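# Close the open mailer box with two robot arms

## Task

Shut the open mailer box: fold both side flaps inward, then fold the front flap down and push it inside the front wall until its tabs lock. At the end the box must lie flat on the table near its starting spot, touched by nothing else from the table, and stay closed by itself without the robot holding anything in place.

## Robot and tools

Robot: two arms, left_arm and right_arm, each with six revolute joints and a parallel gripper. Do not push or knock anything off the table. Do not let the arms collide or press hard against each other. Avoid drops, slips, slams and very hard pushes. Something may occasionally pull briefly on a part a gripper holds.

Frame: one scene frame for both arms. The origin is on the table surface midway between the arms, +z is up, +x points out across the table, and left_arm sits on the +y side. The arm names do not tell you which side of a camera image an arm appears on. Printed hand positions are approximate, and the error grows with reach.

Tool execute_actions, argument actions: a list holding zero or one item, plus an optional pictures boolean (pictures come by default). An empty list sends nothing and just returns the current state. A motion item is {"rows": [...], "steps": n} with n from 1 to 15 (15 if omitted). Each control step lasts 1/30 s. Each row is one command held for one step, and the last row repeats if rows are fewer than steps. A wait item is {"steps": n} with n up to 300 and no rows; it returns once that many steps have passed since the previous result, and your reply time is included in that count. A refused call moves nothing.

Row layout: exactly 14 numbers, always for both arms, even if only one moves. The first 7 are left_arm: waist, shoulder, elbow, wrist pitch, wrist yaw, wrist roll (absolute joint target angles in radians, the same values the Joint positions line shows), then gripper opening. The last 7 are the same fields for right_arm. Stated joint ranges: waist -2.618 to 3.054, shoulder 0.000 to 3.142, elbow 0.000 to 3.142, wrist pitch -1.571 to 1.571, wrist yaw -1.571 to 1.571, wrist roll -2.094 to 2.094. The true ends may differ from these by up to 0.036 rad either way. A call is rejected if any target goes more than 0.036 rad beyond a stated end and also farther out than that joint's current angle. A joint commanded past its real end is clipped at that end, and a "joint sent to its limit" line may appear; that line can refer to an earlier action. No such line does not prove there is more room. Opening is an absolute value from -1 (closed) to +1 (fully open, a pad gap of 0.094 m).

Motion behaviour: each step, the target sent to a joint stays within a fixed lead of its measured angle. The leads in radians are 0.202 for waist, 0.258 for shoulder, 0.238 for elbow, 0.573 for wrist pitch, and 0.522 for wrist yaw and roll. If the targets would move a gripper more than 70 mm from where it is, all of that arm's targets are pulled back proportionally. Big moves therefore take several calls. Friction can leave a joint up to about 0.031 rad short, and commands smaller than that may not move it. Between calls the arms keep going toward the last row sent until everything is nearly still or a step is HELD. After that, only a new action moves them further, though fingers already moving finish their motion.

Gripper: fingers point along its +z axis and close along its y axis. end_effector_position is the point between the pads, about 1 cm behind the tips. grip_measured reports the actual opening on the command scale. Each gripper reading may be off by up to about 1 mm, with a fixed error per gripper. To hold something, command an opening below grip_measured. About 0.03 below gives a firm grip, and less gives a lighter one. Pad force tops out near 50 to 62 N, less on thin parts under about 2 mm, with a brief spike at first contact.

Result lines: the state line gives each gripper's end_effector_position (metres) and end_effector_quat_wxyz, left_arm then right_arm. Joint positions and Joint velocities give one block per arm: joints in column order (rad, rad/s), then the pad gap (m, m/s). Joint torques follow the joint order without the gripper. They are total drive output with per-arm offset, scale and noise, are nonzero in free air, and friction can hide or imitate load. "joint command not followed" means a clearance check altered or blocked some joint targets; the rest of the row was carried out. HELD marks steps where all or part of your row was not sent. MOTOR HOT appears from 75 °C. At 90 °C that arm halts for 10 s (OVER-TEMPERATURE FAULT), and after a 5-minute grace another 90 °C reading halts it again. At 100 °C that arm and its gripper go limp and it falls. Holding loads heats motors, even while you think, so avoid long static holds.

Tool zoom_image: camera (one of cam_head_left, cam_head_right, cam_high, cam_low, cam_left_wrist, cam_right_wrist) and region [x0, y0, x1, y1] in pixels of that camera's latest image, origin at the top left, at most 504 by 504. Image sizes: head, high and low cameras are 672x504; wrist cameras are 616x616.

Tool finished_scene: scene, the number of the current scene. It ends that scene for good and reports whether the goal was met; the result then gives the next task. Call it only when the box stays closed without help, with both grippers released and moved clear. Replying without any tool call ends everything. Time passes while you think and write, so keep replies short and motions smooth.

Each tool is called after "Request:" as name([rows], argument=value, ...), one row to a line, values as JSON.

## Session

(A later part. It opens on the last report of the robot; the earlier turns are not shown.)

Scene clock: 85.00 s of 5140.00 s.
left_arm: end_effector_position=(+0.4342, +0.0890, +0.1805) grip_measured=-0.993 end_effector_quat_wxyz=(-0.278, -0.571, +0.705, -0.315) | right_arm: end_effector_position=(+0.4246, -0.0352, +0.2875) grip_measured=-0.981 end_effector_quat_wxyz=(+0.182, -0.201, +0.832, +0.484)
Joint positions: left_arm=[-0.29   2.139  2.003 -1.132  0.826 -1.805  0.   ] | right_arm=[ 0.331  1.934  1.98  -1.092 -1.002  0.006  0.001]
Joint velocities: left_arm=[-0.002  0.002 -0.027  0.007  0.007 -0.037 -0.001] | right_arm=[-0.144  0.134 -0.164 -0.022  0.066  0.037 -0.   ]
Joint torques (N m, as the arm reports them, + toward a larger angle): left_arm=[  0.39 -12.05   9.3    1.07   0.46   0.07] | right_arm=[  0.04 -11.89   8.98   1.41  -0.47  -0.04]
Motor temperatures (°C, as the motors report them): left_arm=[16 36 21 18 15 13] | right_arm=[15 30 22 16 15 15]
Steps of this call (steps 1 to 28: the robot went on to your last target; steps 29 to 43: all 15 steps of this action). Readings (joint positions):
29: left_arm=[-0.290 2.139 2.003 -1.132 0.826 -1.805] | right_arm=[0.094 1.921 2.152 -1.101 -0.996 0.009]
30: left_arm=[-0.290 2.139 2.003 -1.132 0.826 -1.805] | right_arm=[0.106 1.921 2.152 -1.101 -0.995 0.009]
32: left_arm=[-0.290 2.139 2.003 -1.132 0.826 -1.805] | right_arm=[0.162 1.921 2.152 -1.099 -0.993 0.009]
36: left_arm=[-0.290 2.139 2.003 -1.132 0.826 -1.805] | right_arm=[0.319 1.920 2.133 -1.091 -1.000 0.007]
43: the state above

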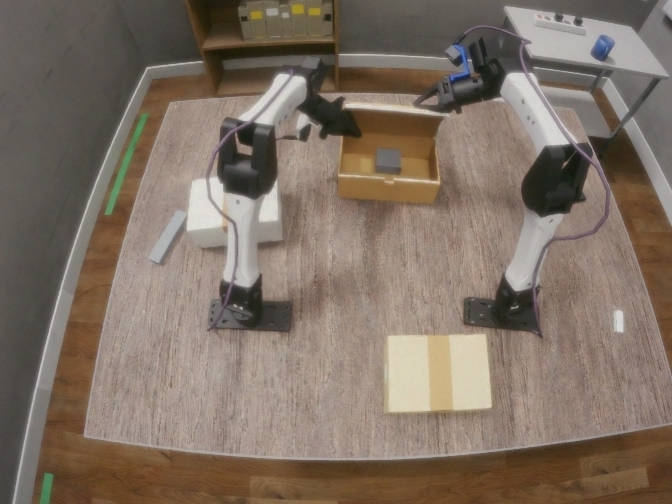

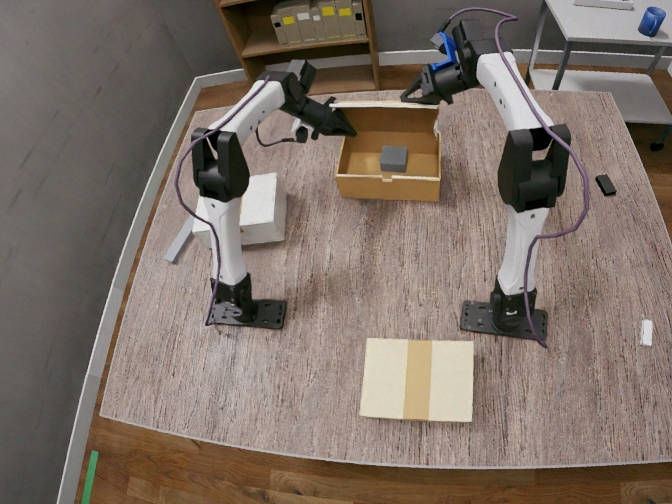

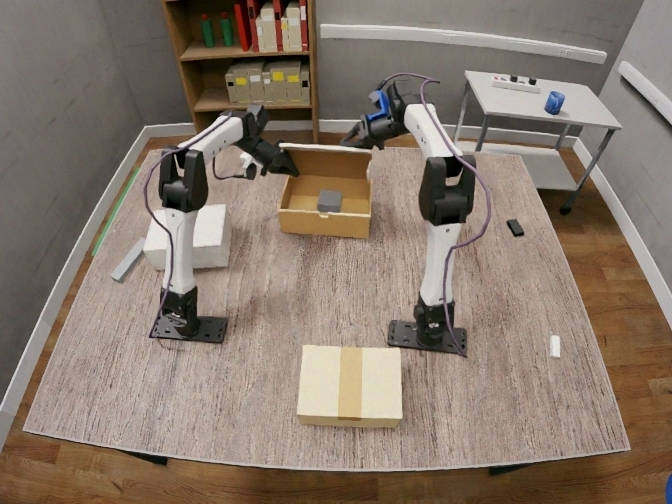

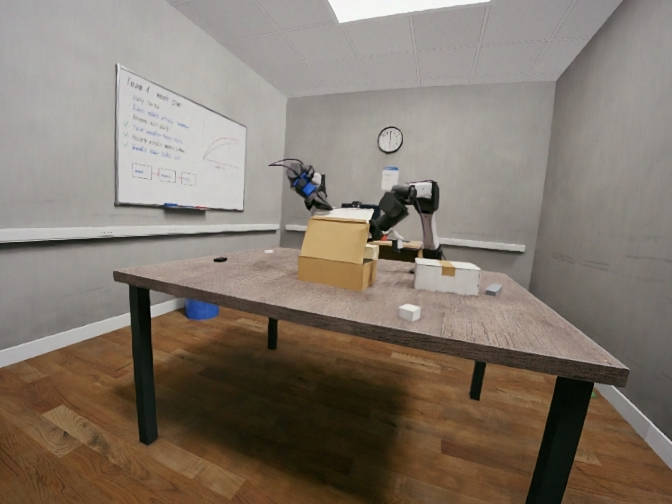

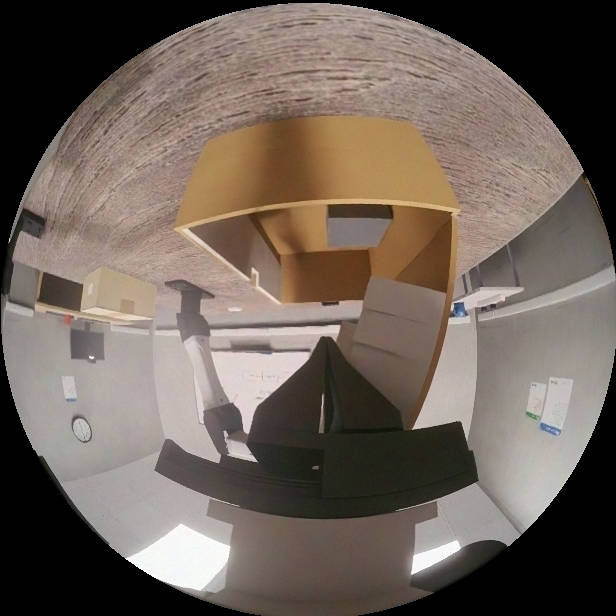

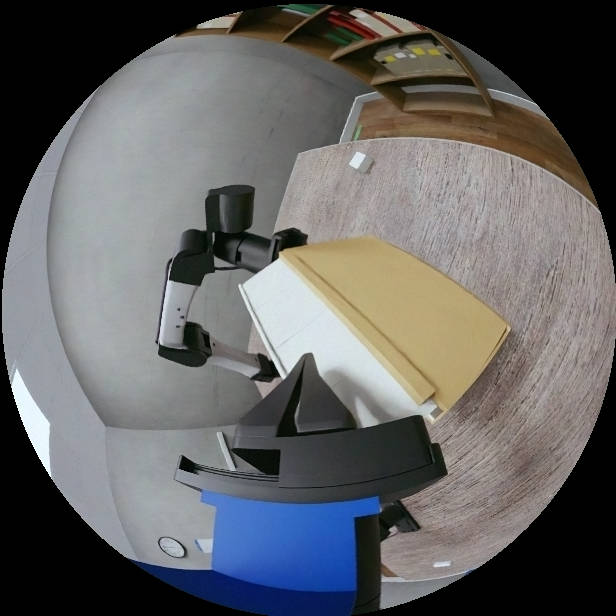

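Request:
execute_actions([
  {"rows":[[-0.29,2.14,2.01,-1.12,0.83,-1.8,-1,0.32,1.93,1.96,-1.11,-1.0,-0.3,-1],[-0.29,2.14,2.01,-1.12,0.83,-1.8,-1,0.32,1.93,1.96,-1.11,-1.0,-0.3,-1],[-0.29,2.14,2.01,-1.12,0.83,-1.8,-1,0.32,1.93,1.96,-1.11,-1.0,-0.3,-1],[-0.29,2.14,2.01,-1.12,0.83,-1.8,-1,0.32,1.93,1.93,-1.13,-1.0,-0.6,-1],[-0.29,2.14,2.01,-1.12,0.83,-1.8,-1,0.32,1.93,1.93,-1.13,-1.0,-0.6,-1],[-0.29,2.14,2.01,-1.12,0.83,-1.8,-1,0.32,1.93,1.93,-1.13,-1.0,-0.6,-1],[-0.29,2.14,2.01,-1.12,0.83,-1.8,-1,0.32,1.93,1.9,-1.13,-1.0,-0.9,-1],[-0.29,2.14,2.01,-1.12,0.83,-1.8,-1,0.32,1.93,1.9,-1.13,-1.0,-0.9,-1],[-0.29,2.14,2.01,-1.12,0.83,-1.8,-1,0.32,1.93,1.9,-1.13,-1.0,-0.9,-1],[-0.29,2.14,2.01,-1.12,0.83,-1.8,-1,0.32,1.93,1.87,-1.13,-1.0,-1.0,-1]]},
])

Scene clock: 86.63 s of 5140.00 s.
left_arm: end_effector_position=(+0.4342, +0.0890, +0.1805) grip_measured=-0.993 end_effector_quat_wxyz=(-0.278, -0.571, +0.705, -0.315) | right_arm: end_effector_position=(+0.4147, -0.0401, +0.2550) grip_measured=-0.981 end_effector_quat_wxyz=(+0.329, -0.521, +0.690, +0.381)
Joint positions: left_arm=[-0.29   2.139  2.003 -1.132  0.826 -1.805  0.   ] | right_arm=[ 0.323  1.936  1.886 -1.116 -1.004 -0.889  0.001]
Joint velocities: left_arm=[-0.002  0.007 -0.012 -0.081  0.066  0.007  0.   ] | right_arm=[ 0.002 -0.007 -0.027 -0.051 -0.022 -0.652  0.   ]
Joint torques (N m, as the arm reports them, + toward a larger angle): left_arm=[  0.48 -11.93   9.39   1.07   0.45   0.07] | right_arm=[  0.14 -11.36   7.31   1.02  -0.44  -0.03]
Motor temperatures (°C, as the motors report them): left_arm=[16 36 21 18 15 13] | right_arm=[15 30 22 16 15 15]
Steps of this call (steps 1 to 15: the robot went on to your last target; steps 16 to 34: nothing new was sent; steps 35 to 49: all 15 steps of this action). Readings (joint positions):
35: left_arm=[-0.290 2.139 2.003 -1.132 0.826 -1.805] | right_arm=[0.323 1.939 1.975 -1.095 -0.999 -0.040]
36: left_arm=[-0.290 2.139 2.003 -1.132 0.826 -1.805] | right_arm=[0.323 1.939 1.975 -1.095 -0.999 -0.091]
38: left_arm=[-0.290 2.139 2.003 -1.132 0.826 -1.805] | right_arm=[0.323 1.938 1.970 -1.097 -1.000 -0.210]
42: left_arm=[-0.290 2.139 2.003 -1.132 0.826 -1.805] | right_arm=[0.323 1.937 1.934 -1.108 -1.000 -0.529]
49: the state above

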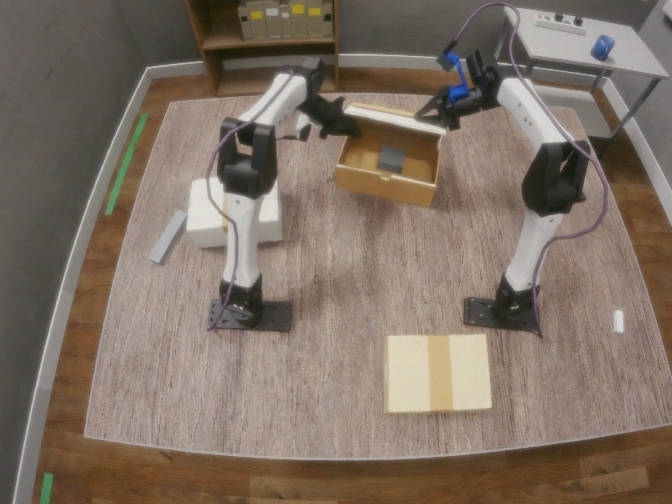

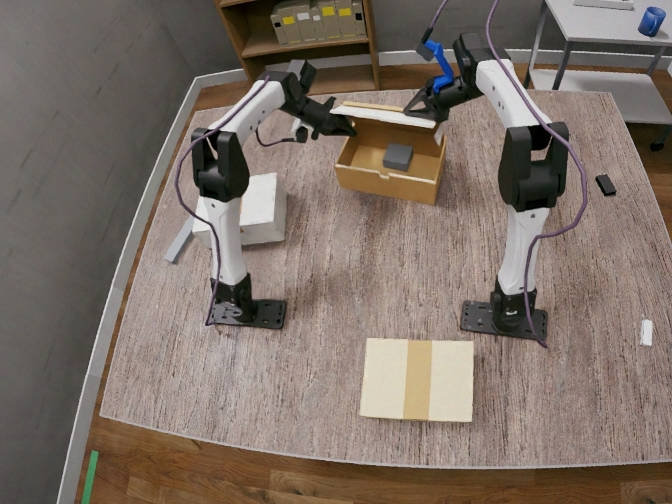

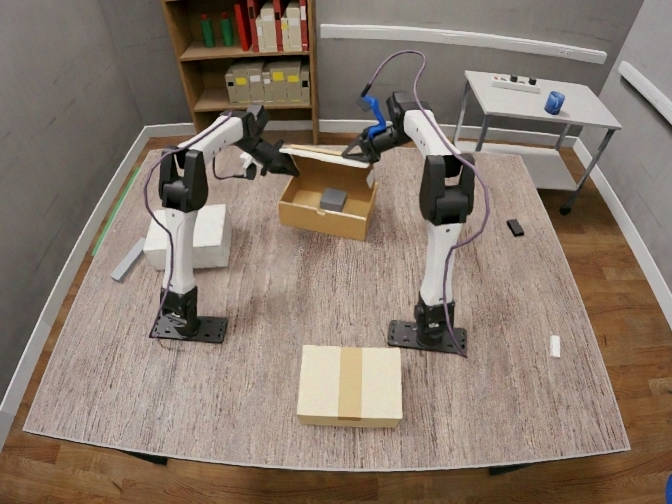

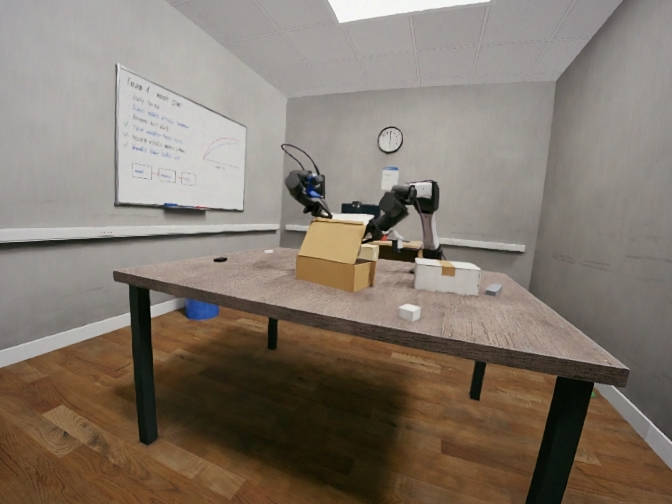

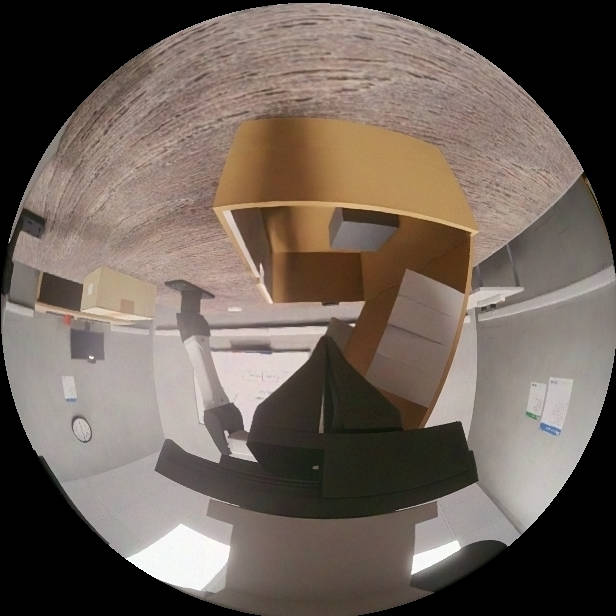

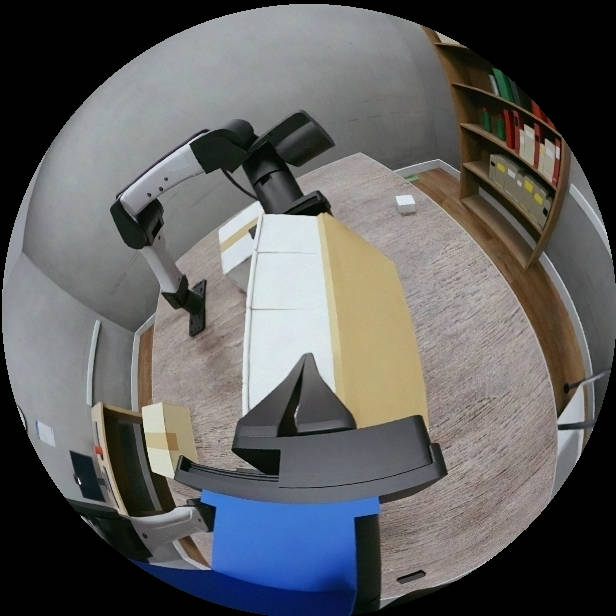

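Request:
execute_actions(actions=[])

Scene clock: 89.13 s of 5140.00 s.
left_arm: end_effector_position=(+0.4342, +0.0890, +0.1805) grip_measured=-0.993 end_effector_quat_wxyz=(-0.278, -0.571, +0.705, -0.315) | right_arm: end_effector_position=(+0.4145, -0.0401, +0.2548) grip_measured=-0.981 end_effector_quat_wxyz=(-0.348, +0.555, -0.662, -0.364)
Joint positions: left_arm=[-0.29   2.139  2.003 -1.132  0.826 -1.805  0.   ] | right_arm=[ 0.323  1.936  1.886 -1.117 -1.004 -0.991  0.001]
Joint velocities: left_arm=[ 0.002  0.027 -0.017 -0.022 -0.007 -0.081  0.   ] | right_arm=[ 0.012 -0.007  0.007  0.022  0.007 -0.037 -0.001]
Joint torques (N m, as the arm reports them, + toward a larger angle): left_arm=[  0.41 -12.     9.3    1.07   0.47   0.07] | right_arm=[  0.07 -11.33   7.35   0.97  -0.46  -0.02]
Motor temperatures (°C, as the motors report them): left_arm=[16 36 22 18 15 13] | right_arm=[15 30 22 16 15 15]
Steps of this call (steps 1 to 30: the robot went on to your last target; steps 31 to 75: nothing new was sent). Readings (joint positions):
1: left_arm=[-0.290 2.139 2.003 -1.132 0.826 -1.805] | right_arm=[0.323 1.936 1.886 -1.117 -1.004 -0.910]
2: left_arm=[-0.290 2.139 2.003 -1.132 0.826 -1.805] | right_arm=[0.323 1.936 1.886 -1.117 -1.004 -0.926]
4: left_arm=[-0.290 2.139 2.003 -1.132 0.826 -1.805] | right_arm=[0.323 1.936 1.886 -1.117 -1.004 -0.950]
8: left_arm=[-0.290 2.139 2.003 -1.132 0.826 -1.805] | right_arm=[0.323 1.936 1.886 -1.117 -1.004 -0.974]
75: the state above
All arms were judged still, so your last target was given up. Only a new action makes them travel on or press farther. Fingers that are still opening or closing keep moving.

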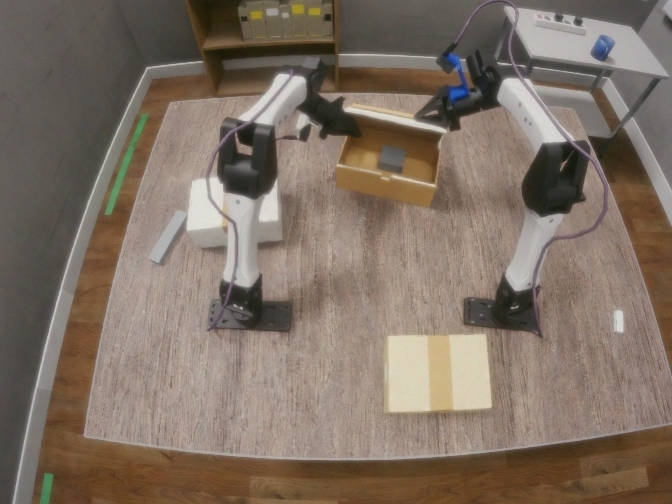

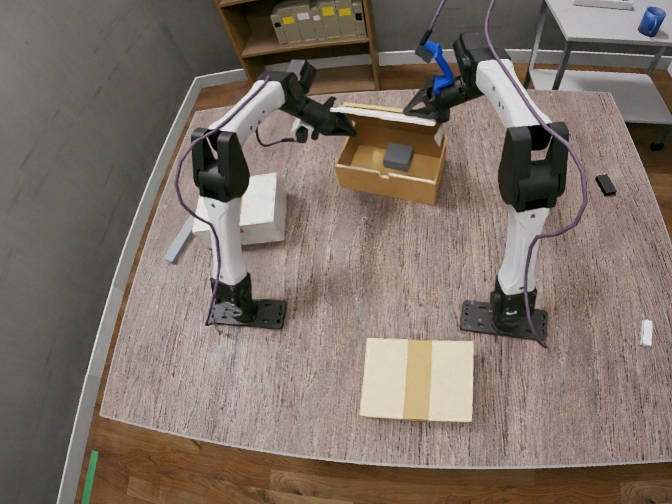

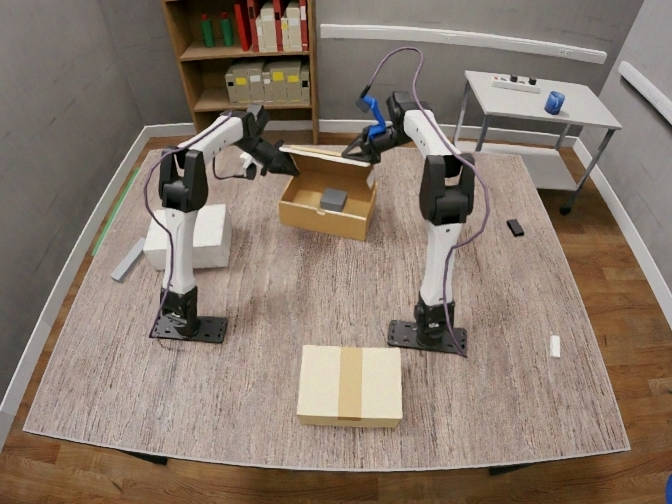

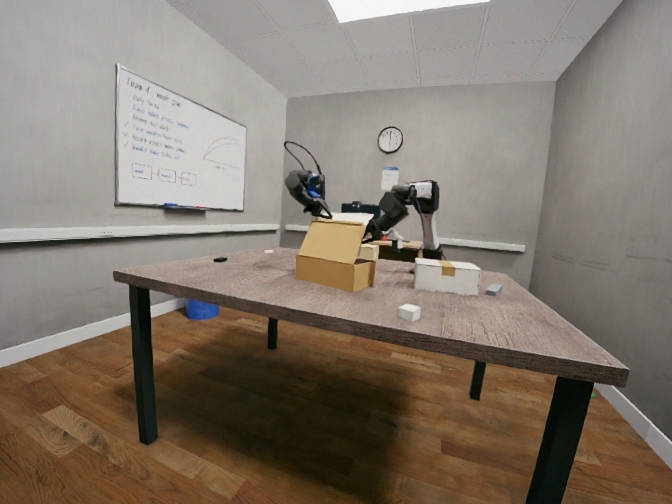

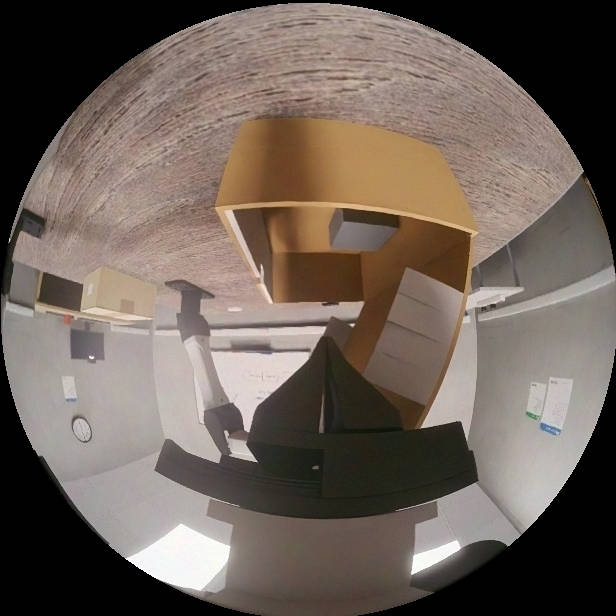

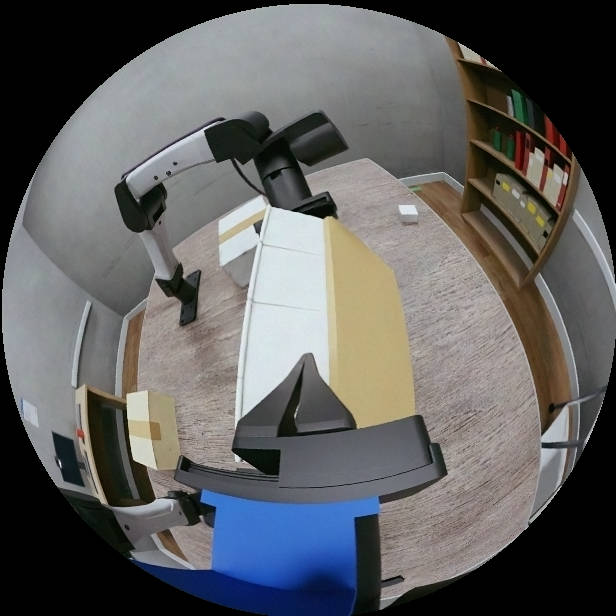

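Request:
execute_actions([
  {"rows":[[-0.22,2.14,2.01,-1.12,0.83,-1.8,-1,0.32,1.93,1.87,-1.13,-1,-1,-1],[-0.15,2.14,2.01,-1.12,0.83,-1.8,-1,0.32,1.93,1.87,-1.13,-1,-1,-1],[-0.08,2.1,2.01,-1.12,0.83,-1.8,-1,0.32,1.93,1.87,-1.13,-1,-1,-1],[-0.02,2.05,2.01,-1.12,0.83,-1.8,-1,0.32,1.93,1.87,-1.13,-1,-1,-1]],"steps":15},
], pictures=false)

Request:
execute_actions([
  {"rows":[[-0.02,2.0,2.01,-1.12,0.83,-1.8,-1,0.32,1.90,1.82,-1.1,-1,-1,-1],[-0.02,2.0,2.01,-1.12,0.83,-1.8,-1,0.32,1.88,1.78,-1.08,-1,-1,-1],[-0.02,1.95,2.01,-1.12,0.83,-1.8,-1,0.33,1.86,1.74,-1.06,-1,-1,-1],[-0.02,1.95,2.01,-1.12,0.83,-1.8,-1,0.33,1.84,1.70,-1.04,-1,-1,-1],[-0.02,1.9,2.01,-1.12,0.83,-1.8,-1,0.33,1.82,1.66,-1.02,-1,-1,-1],[-0.02,1.9,2.01,-1.12,0.83,-1.8,-1,0.34,1.80,1.62,-1.0,-1,-1,-1],[-0.02,1.9,2.01,-1.12,0.83,-1.8,-1,0.34,1.78,1.58,-0.98,-1,-1,-1],[-0.02,1.9,2.01,-1.12,0.83,-1.8,-1,0.34,1.76,1.54,-0.96,-1,-1,-1],[-0.02,1.9,2.01,-1.12,0.83,-1.8,-1,0.35,1.745,1.50,-0.94,-1,-1,-1],[-0.02,1.9,2.01,-1.12,0.83,-1.8,-1,0.35,1.73,1.46,-0.92,-1,-1,-1],[-0.02,1.9,2.01,-1.12,0.83,-1.8,-1,0.35,1.715,1.42,-0.9,-1,-1,-1],[-0.02,1.9,2.01,-1.12,0.83,-1.8,-1,0.36,1.70,1.38,-0.88,-1,-1,-1],[-0.02,1.9,2.01,-1.12,0.83,-1.8,-1,0.36,1.69,1.33,-0.84,-1,-1,-1]],"steps":15},
], pictures=false)

Request:
execute_actions([
  {"steps":15},
])

Scene clock: 93.57 s of 5140.00 s.
left_arm: end_effector_position=(+0.4854, +0.2142, +0.2232) grip_measured=-0.993 end_effector_quat_wxyz=(+0.199, +0.645, -0.628, +0.387) | right_arm: end_effector_position=(+0.4142, -0.0402, +0.2547) grip_measured=-0.981 end_effector_quat_wxyz=(-0.347, +0.555, -0.663, -0.364)
Joint positions: left_arm=[-0.006  2.045  2.003 -1.121  0.828 -1.805  0.   ] | right_arm=[ 0.323  1.936  1.886 -1.119 -1.004 -0.992  0.001]
Joint velocities: left_arm=[-0.222  0.007  0.002 -0.022 -0.007 -0.007 -0.001] | right_arm=[-0.007  0.012  0.002  0.037 -0.007  0.007 -0.001]
Joint torques (N m, as the arm reports them, + toward a larger angle): left_arm=[  0.44 -11.     9.4    1.21   0.44   0.07] | right_arm=[  0.07 -11.33   7.35   1.    -0.46  -0.02]
Motor temperatures (°C, as the motors report them): left_arm=[16 37 22 18 15 13] | right_arm=[15 30 22 16 15 15]
Steps of this call (steps 1 to 90: nothing new was sent; then 0.93 s passed at rest; steps 91 to 105: all 15 steps of this action). Readings (joint positions):
91: left_arm=[-0.285 2.139 2.003 -1.132 0.828 -1.805] | right_arm=[0.323 1.936 1.886 -1.117 -1.004 -0.991]
92: left_arm=[-0.270 2.139 2.003 -1.132 0.832 -1.805] | right_arm=[0.323 1.936 1.886 -1.117 -1.004 -0.991]
94: left_arm=[-0.206 2.132 2.003 -1.132 0.836 -1.805] | right_arm=[0.323 1.936 1.886 -1.118 -1.004 -0.992]
98: left_arm=[-0.031 2.084 2.003 -1.125 0.833 -1.805] | right_arm=[0.323 1.936 1.886 -1.119 -1.004 -0.992]
105: the state above

Scene clock: 94.07 s of 5140.00 s.
left_arm: end_effector_position=(+0.4609, +0.2086, +0.2967) grip_measured=-0.993 end_effector_quat_wxyz=(+0.149, +0.604, -0.646, +0.442) | right_arm: end_effector_position=(+0.3392, -0.0437, +0.1904) grip_measured=-0.981 end_effector_quat_wxyz=(-0.306, +0.550, -0.673, -0.388)
Joint positions: left_arm=[-0.02   1.884  2.013 -1.119  0.829 -1.805  0.   ] | right_arm=[ 0.352  1.706  1.362 -0.919 -1.003 -0.992  0.001]
Joint velocities: left_arm=[-0.007 -0.007 -0.007  0.022  0.022  0.007 -0.001] | right_arm=[ 0.076 -0.042 -0.505  0.227 -0.11   0.066 -0.   ]
Joint torques (N m, as the arm reports them, + toward a larger angle): left_arm=[ 0.32 -8.83  8.35  1.51  0.39  0.08] | right_arm=[ 0.44 -9.44  9.01  1.43 -0.46 -0.01]
Motor temperatures (°C, as the motors report them): left_arm=[16 37 22 18 15 13] | right_arm=[15 30 22 16 15 15]
Steps of this call (steps 1 to 15: all 15 steps of this action). Readings (joint positions):
1: left_arm=[-0.013 2.043 2.003 -1.121 0.828 -1.805] | right_arm=[0.323 1.932 1.876 -1.111 -1.004 -0.992]
2: left_arm=[-0.017 2.038 2.003 -1.121 0.828 -1.805] | right_arm=[0.323 1.920 1.851 -1.101 -1.004 -0.992]
4: left_arm=[-0.020 2.012 2.003 -1.122 0.828 -1.805] | right_arm=[0.323 1.887 1.779 -1.083 -1.004 -0.992]
8: left_arm=[-0.020 1.918 2.003 -1.121 0.828 -1.805] | right_arm=[0.327 1.810 1.618 -1.034 -1.003 -0.992]
15: the state above

Scene clock: 94.57 s of 5140.00 s.
left_arm: end_effector_position=(+0.4609, +0.2086, +0.2967) grip_measured=-0.993 end_effector_quat_wxyz=(+0.149, +0.604, -0.646, +0.442) | right_arm: end_effector_position=(+0.3444, -0.0418, +0.1869) grip_measured=-0.981 end_effector_quat_wxyz=(-0.321, +0.557, -0.665, -0.380)
Joint positions: left_arm=[-0.02   1.884  2.013 -1.119  0.829 -1.805  0.   ] | right_arm=[ 0.354  1.706  1.339 -0.855 -1.003 -0.992  0.001]
Joint velocities: left_arm=[-0.002 -0.012 -0.002 -0.066  0.037 -0.022 -0.001] | right_arm=[ 0.012 -0.002  0.012 -0.037  0.051  0.051 -0.   ]
Joint torques (N m, as the arm reports them, + toward a larger angle): left_arm=[ 0.36 -8.76  8.34  1.5   0.39  0.08] | right_arm=[ 0.64 -9.87  8.08  1.15 -0.47 -0.01]
Motor temperatures (°C, as the motors report them): left_arm=[16 36 22 19 15 13] | right_arm=[15 30 22 16 15 15]
Steps of this call (steps 1 to 15: the robot went on to your last target). Readings (joint positions):
1: left_arm=[-0.020 1.884 2.013 -1.119 0.829 -1.805] | right_arm=[0.354 1.706 1.349 -0.911 -1.003 -0.992]
2: left_arm=[-0.020 1.884 2.013 -1.119 0.829 -1.805] | right_arm=[0.354 1.706 1.342 -0.903 -1.003 -0.992]
4: left_arm=[-0.020 1.884 2.013 -1.119 0.829 -1.805] | right_arm=[0.354 1.706 1.339 -0.889 -1.003 -0.992]
8: left_arm=[-0.020 1.884 2.013 -1.119 0.829 -1.805] | right_arm=[0.354 1.706 1.339 -0.866 -1.003 -0.992]
15: the state above

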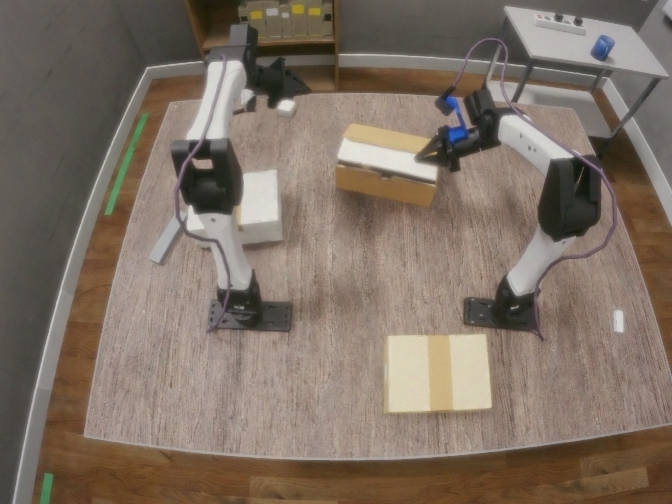

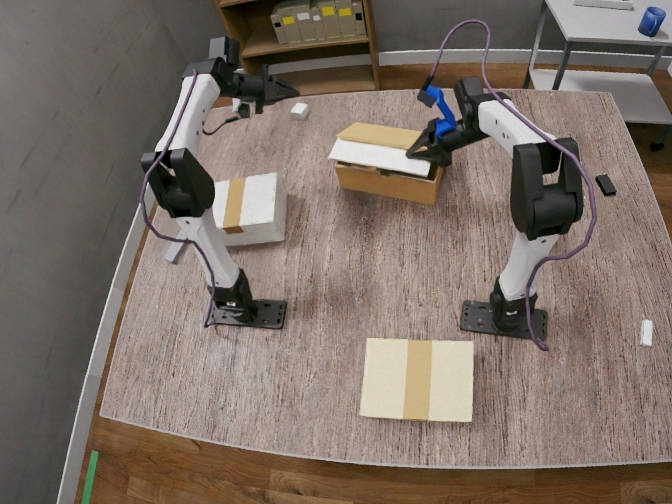

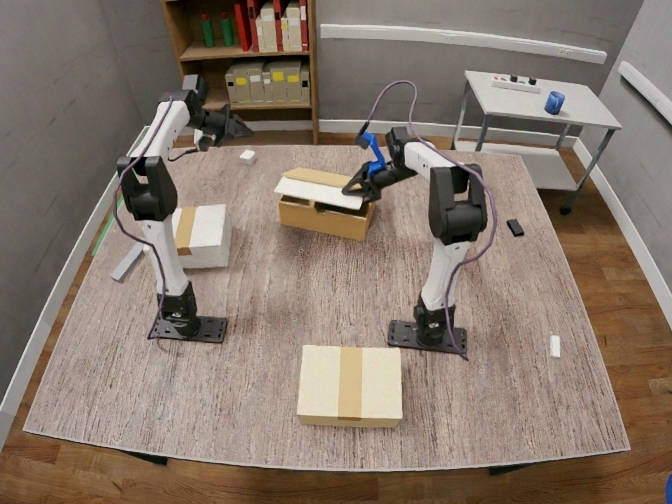

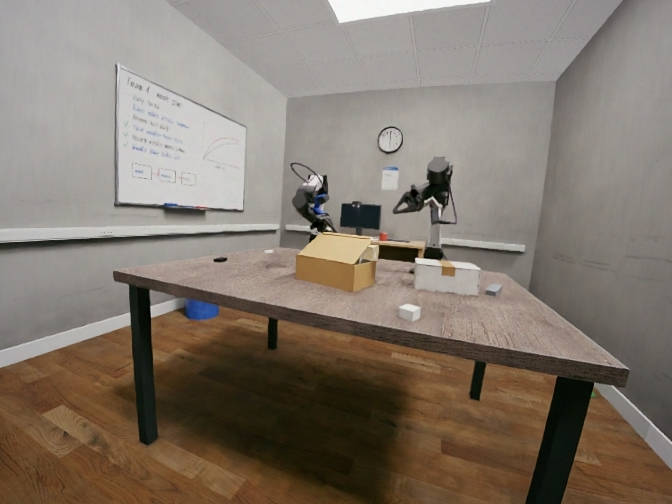

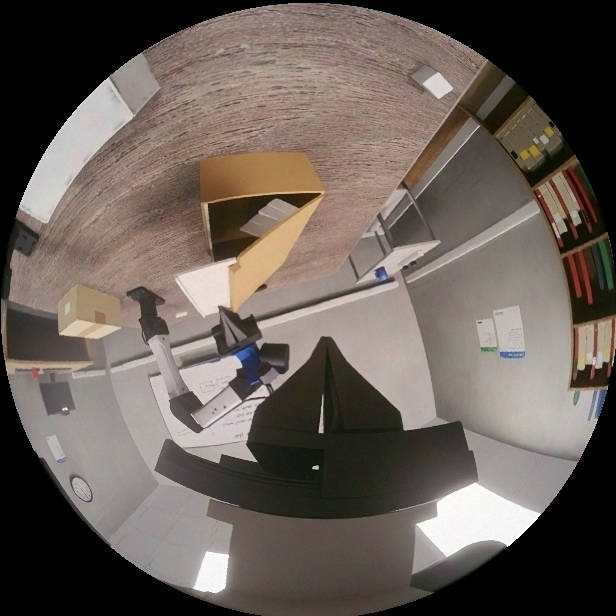

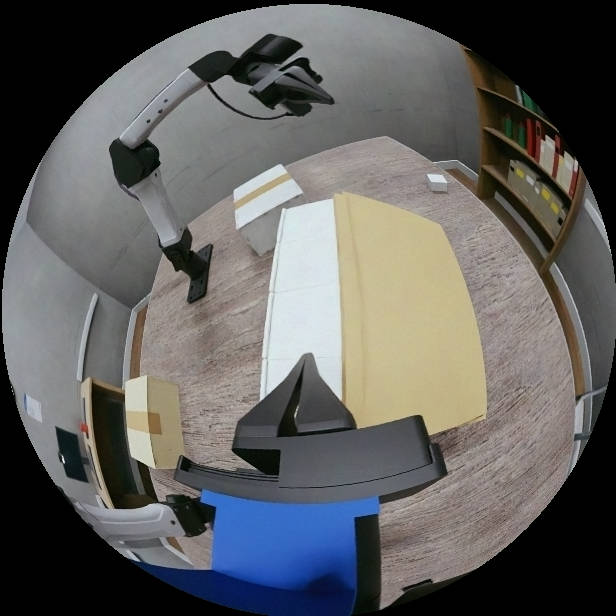

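Request:
execute_actions([
  {"rows":[[-0.08,1.9,2.02,-1.12,0.83,-1.8,-1,0.36,1.69,1.33,-0.84,-1,-1,-1],[-0.14,1.9,2.02,-1.12,0.83,-1.8,-1,0.36,1.69,1.33,-0.84,-1,-1,-1],[-0.2,1.9,2.02,-1.12,0.83,-1.8,-1,0.36,1.69,1.33,-0.84,-1,-1,-1],[-0.26,1.92,2.02,-1.12,0.83,-1.8,-1,0.36,1.69,1.33,-0.84,-1,-1,-1],[-0.32,1.94,2.02,-1.12,0.83,-1.8,-1,0.36,1.69,1.33,-0.84,-1,-1,-1],[-0.37,1.96,2.03,-1.12,0.83,-1.8,-1,0.36,1.69,1.33,-0.84,-1,-1,-1],[-0.41,1.98,2.03,-1.12,0.83,-1.8,-1,0.36,1.69,1.33,-0.84,-1,-1,-1],[-0.41,2.01,2.04,-1.13,0.83,-1.8,-1,0.36,1.69,1.33,-0.84,-1,-1,-1],[-0.41,2.04,2.04,-1.13,0.83,-1.8,-1,0.36,1.69,1.33,-0.84,-1,-1,-1],[-0.41,2.07,2.04,-1.14,0.83,-1.8,-1,0.36,1.69,1.33,-0.84,-1,-1,-1],[-0.41,2.10,2.04,-1.14,0.83,-1.8,-1,0.36,1.69,1.33,-0.84,-1,-1,-1]],"steps":15},
], pictures=false)

Request:
execute_actions([
  {"rows":[[-0.41,2.10,2.01,-1.08,0.83,-1.8,-1,0.36,1.68,1.30,-0.79,-1,-1,-1],[-0.41,2.10,1.98,-1.04,0.83,-1.8,-1,0.365,1.68,1.27,-0.75,-1,-1,-1],[-0.41,2.10,1.95,-1.0,0.83,-1.8,-1,0.37,1.67,1.24,-0.71,-1,-1,-1],[-0.41,2.10,1.92,-0.96,0.83,-1.8,-1,0.37,1.67,1.21,-0.68,-1,-1,-1],[-0.41,2.10,1.89,-0.93,0.83,-1.8,-1,0.375,1.67,1.18,-0.65,-1,-1,-1],[-0.41,2.10,1.86,-0.9,0.83,-1.8,-1,0.375,1.67,1.15,-0.63,-1,-1,-1],[-0.41,2.10,1.83,-0.89,0.83,-1.8,-1,0.38,1.66,1.12,-0.62,-1,-1,-1],[-0.41,2.10,1.80,-0.89,0.83,-1.8,-1,0.38,1.66,1.08,-0.62,-1,-1,-1]],"steps":15},
], pictures=false)

Request:
execute_actions([
  {"steps":12},
])

Scene clock: 97.60 s of 5140.00 s.
left_arm: end_effector_position=(+0.3956, +0.0308, +0.2111) grip_measured=-0.993 end_effector_quat_wxyz=(-0.285, -0.500, +0.748, -0.330) | right_arm: end_effector_position=(+0.3447, -0.0417, +0.1870) grip_measured=-0.981 end_effector_quat_wxyz=(-0.322, +0.558, -0.664, -0.379)
Joint positions: left_arm=[-0.433  2.102  2.04  -1.121  0.838 -1.805  0.   ] | right_arm=[ 0.354  1.706  1.339 -0.853 -1.003 -0.992  0.001]
Joint velocities: left_arm=[ 0.212  0.374  0.012 -0.051 -0.051 -0.037  0.001] | right_arm=[-0.017 -0.002  0.002 -0.095 -0.022 -0.007 -0.   ]
Joint torques (N m, as the arm reports them, + toward a larger angle): left_arm=[  1.28 -13.84   8.71   1.     0.39   0.07] | right_arm=[ 0.66 -9.89  8.08  1.15 -0.48 -0.01]
Motor temperatures (°C, as the motors report them): left_arm=[16 36 22 19 15 13] | right_arm=[15 30 22 16 15 15]
Steps of this call (steps 1 to 15: the robot went on to your last target; steps 16 to 76: nothing new was sent; steps 77 to 91: all 15 steps of this action). Readings (joint positions):
77: left_arm=[-0.025 1.884 2.013 -1.119 0.828 -1.805] | right_arm=[0.354 1.706 1.339 -0.853 -1.003 -0.992]
78: left_arm=[-0.040 1.884 2.013 -1.119 0.825 -1.805] | right_arm=[0.354 1.706 1.339 -0.853 -1.003 -0.992]
80: left_arm=[-0.112 1.885 2.013 -1.119 0.821 -1.805] | right_arm=[0.354 1.706 1.339 -0.853 -1.003 -0.992]
84: left_arm=[-0.329 1.925 2.025 -1.116 0.824 -1.805] | right_arm=[0.354 1.706 1.339 -0.853 -1.003 -0.992]
91: the state above

Scene clock: 98.10 s of 5140.00 s.
left_arm: end_effector_position=(+0.4014, +0.0396, +0.1523) grip_measured=-0.993 end_effector_quat_wxyz=(-0.287, -0.513, +0.741, -0.323) | right_arm: end_effector_position=(+0.3160, -0.0415, +0.1317) grip_measured=-0.981 end_effector_quat_wxyz=(-0.309, +0.561, -0.664, -0.386)
Joint positions: left_arm=[-0.411  2.1    1.812 -0.92   0.837 -1.804  0.   ] | right_arm=[ 0.373  1.674  1.085 -0.655 -1.    -0.993  0.001]
Joint velocities: left_arm=[ 0.017  0.002 -0.007  0.198 -0.051  0.007  0.001] | right_arm=[-0.007 -0.007 -0.012  0.139  0.007  0.022 -0.   ]
Joint torques (N m, as the arm reports them, + toward a larger angle): left_arm=[  0.48 -11.85   7.71   1.1    0.37   0.07] | right_arm=[ 0.7  -9.2   8.05  1.08 -0.48 -0.01]
Motor temperatures (°C, as the motors report them): left_arm=[16 36 22 19 15 13] | right_arm=[15 30 22 16 15 15]
Steps of this call (steps 1 to 15: all 15 steps of this action). Readings (joint positions):
1: left_arm=[-0.426 2.109 2.034 -1.116 0.838 -1.804] | right_arm=[0.354 1.704 1.335 -0.844 -1.003 -0.992]
2: left_arm=[-0.420 2.109 2.020 -1.104 0.837 -1.804] | right_arm=[0.354 1.699 1.322 -0.827 -1.003 -0.992]
4: left_arm=[-0.412 2.105 1.983 -1.064 0.837 -1.804] | right_arm=[0.356 1.685 1.277 -0.781 -1.004 -0.992]
8: left_arm=[-0.411 2.100 1.873 -0.965 0.837 -1.804] | right_arm=[0.368 1.675 1.158 -0.690 -1.004 -0.993]
15: the state above

Scene clock: 98.50 s of 5140.00 s.
left_arm: end_effector_position=(+0.4044, +0.0382, +0.1536) grip_measured=-0.993 end_effector_quat_wxyz=(-0.283, -0.510, +0.742, -0.330) | right_arm: end_effector_position=(+0.3191, -0.0408, +0.1328) grip_measured=-0.981 end_effector_quat_wxyz=(-0.316, +0.564, -0.660, -0.382)
Joint positions: left_arm=[-0.411  2.1    1.812 -0.901  0.837 -1.804  0.   ] | right_arm=[ 0.373  1.674  1.085 -0.634 -1.    -0.993  0.001]
Joint velocities: left_arm=[-0.022  0.002  0.002 -0.051  0.066  0.022  0.   ] | right_arm=[-0.002 -0.002  0.002  0.022  0.022 -0.081  0.   ]
Joint torques (N m, as the arm reports them, + toward a larger angle): left_arm=[  0.48 -11.86   7.72   1.23   0.35   0.07] | right_arm=[ 0.72 -9.14  8.18  1.14 -0.5  -0.01]
Motor temperatures (°C, as the motors report them): left_arm=[16 36 22 19 15 13] | right_arm=[15 30 22 16 15 15]
Steps of this call (steps 1 to 12: the robot went on to your last target). Readings (joint positions):
1: left_arm=[-0.411 2.100 1.812 -0.916 0.837 -1.804] | right_arm=[0.373 1.674 1.085 -0.651 -1.000 -0.993]
2: left_arm=[-0.411 2.100 1.812 -0.913 0.837 -1.804] | right_arm=[0.373 1.674 1.085 -0.647 -1.000 -0.993]
4: left_arm=[-0.411 2.100 1.812 -0.907 0.837 -1.804] | right_arm=[0.373 1.674 1.085 -0.641 -1.000 -0.993]
8: left_arm=[-0.411 2.100 1.812 -0.903 0.837 -1.804] | right_arm=[0.373 1.674 1.085 -0.636 -1.000 -0.993]
12: the state above

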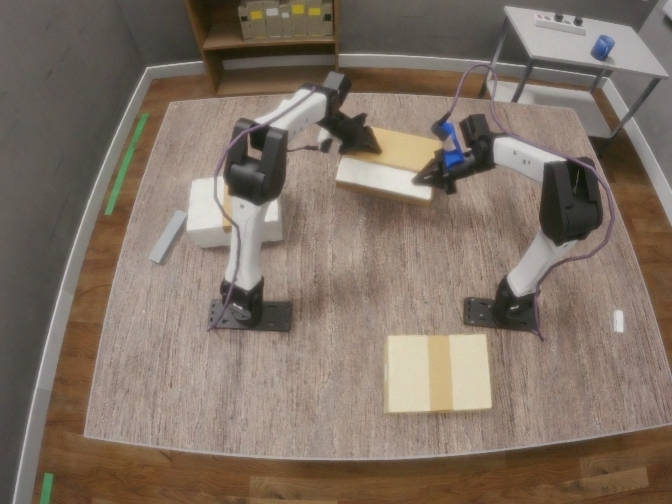

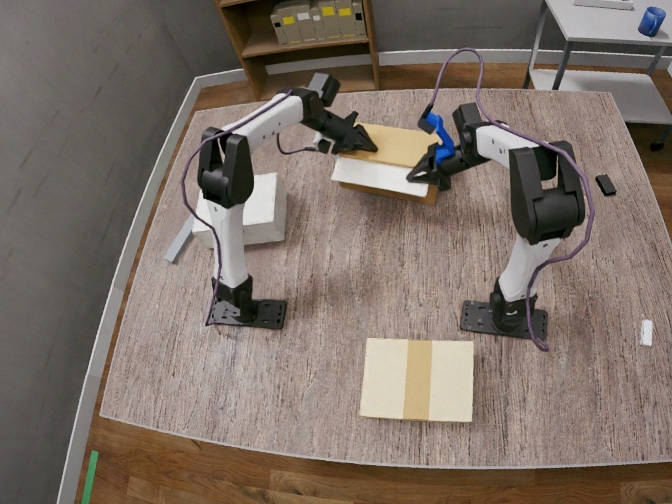

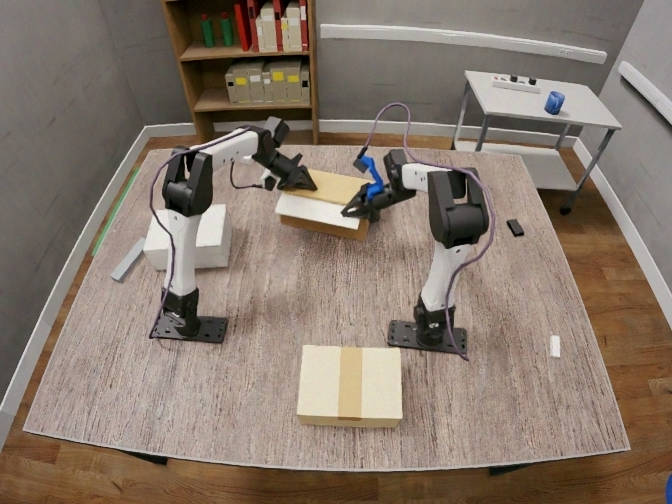

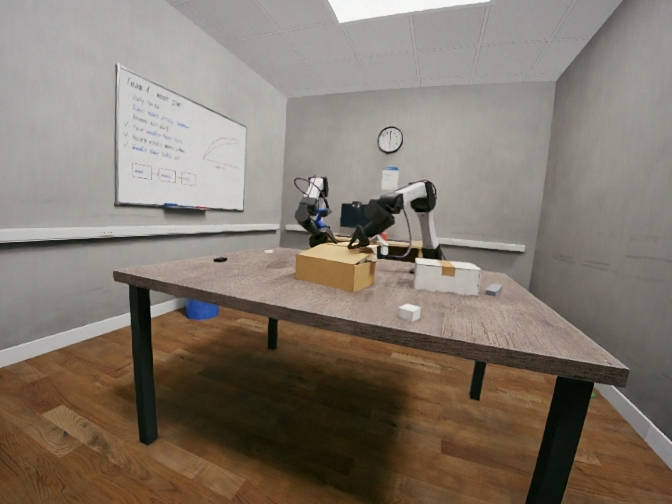

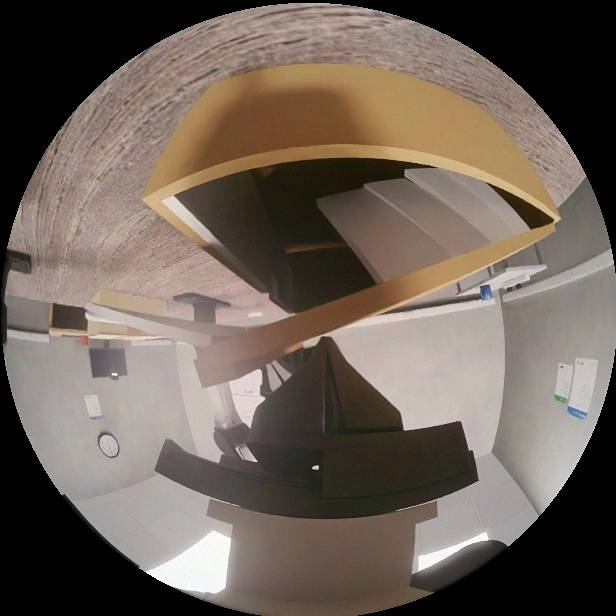

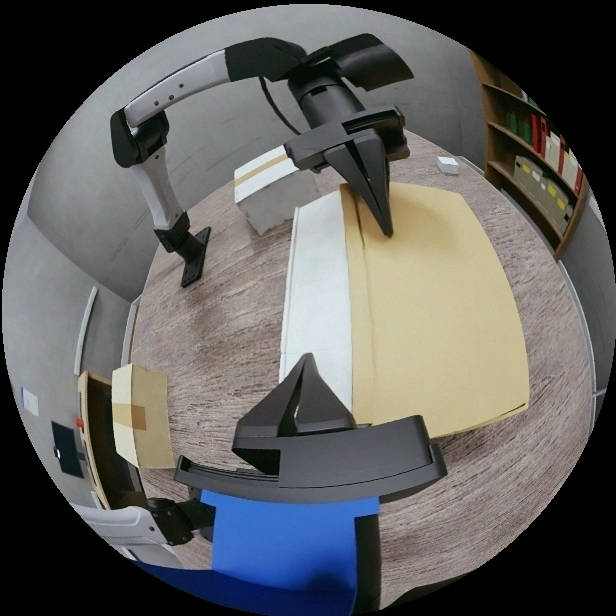

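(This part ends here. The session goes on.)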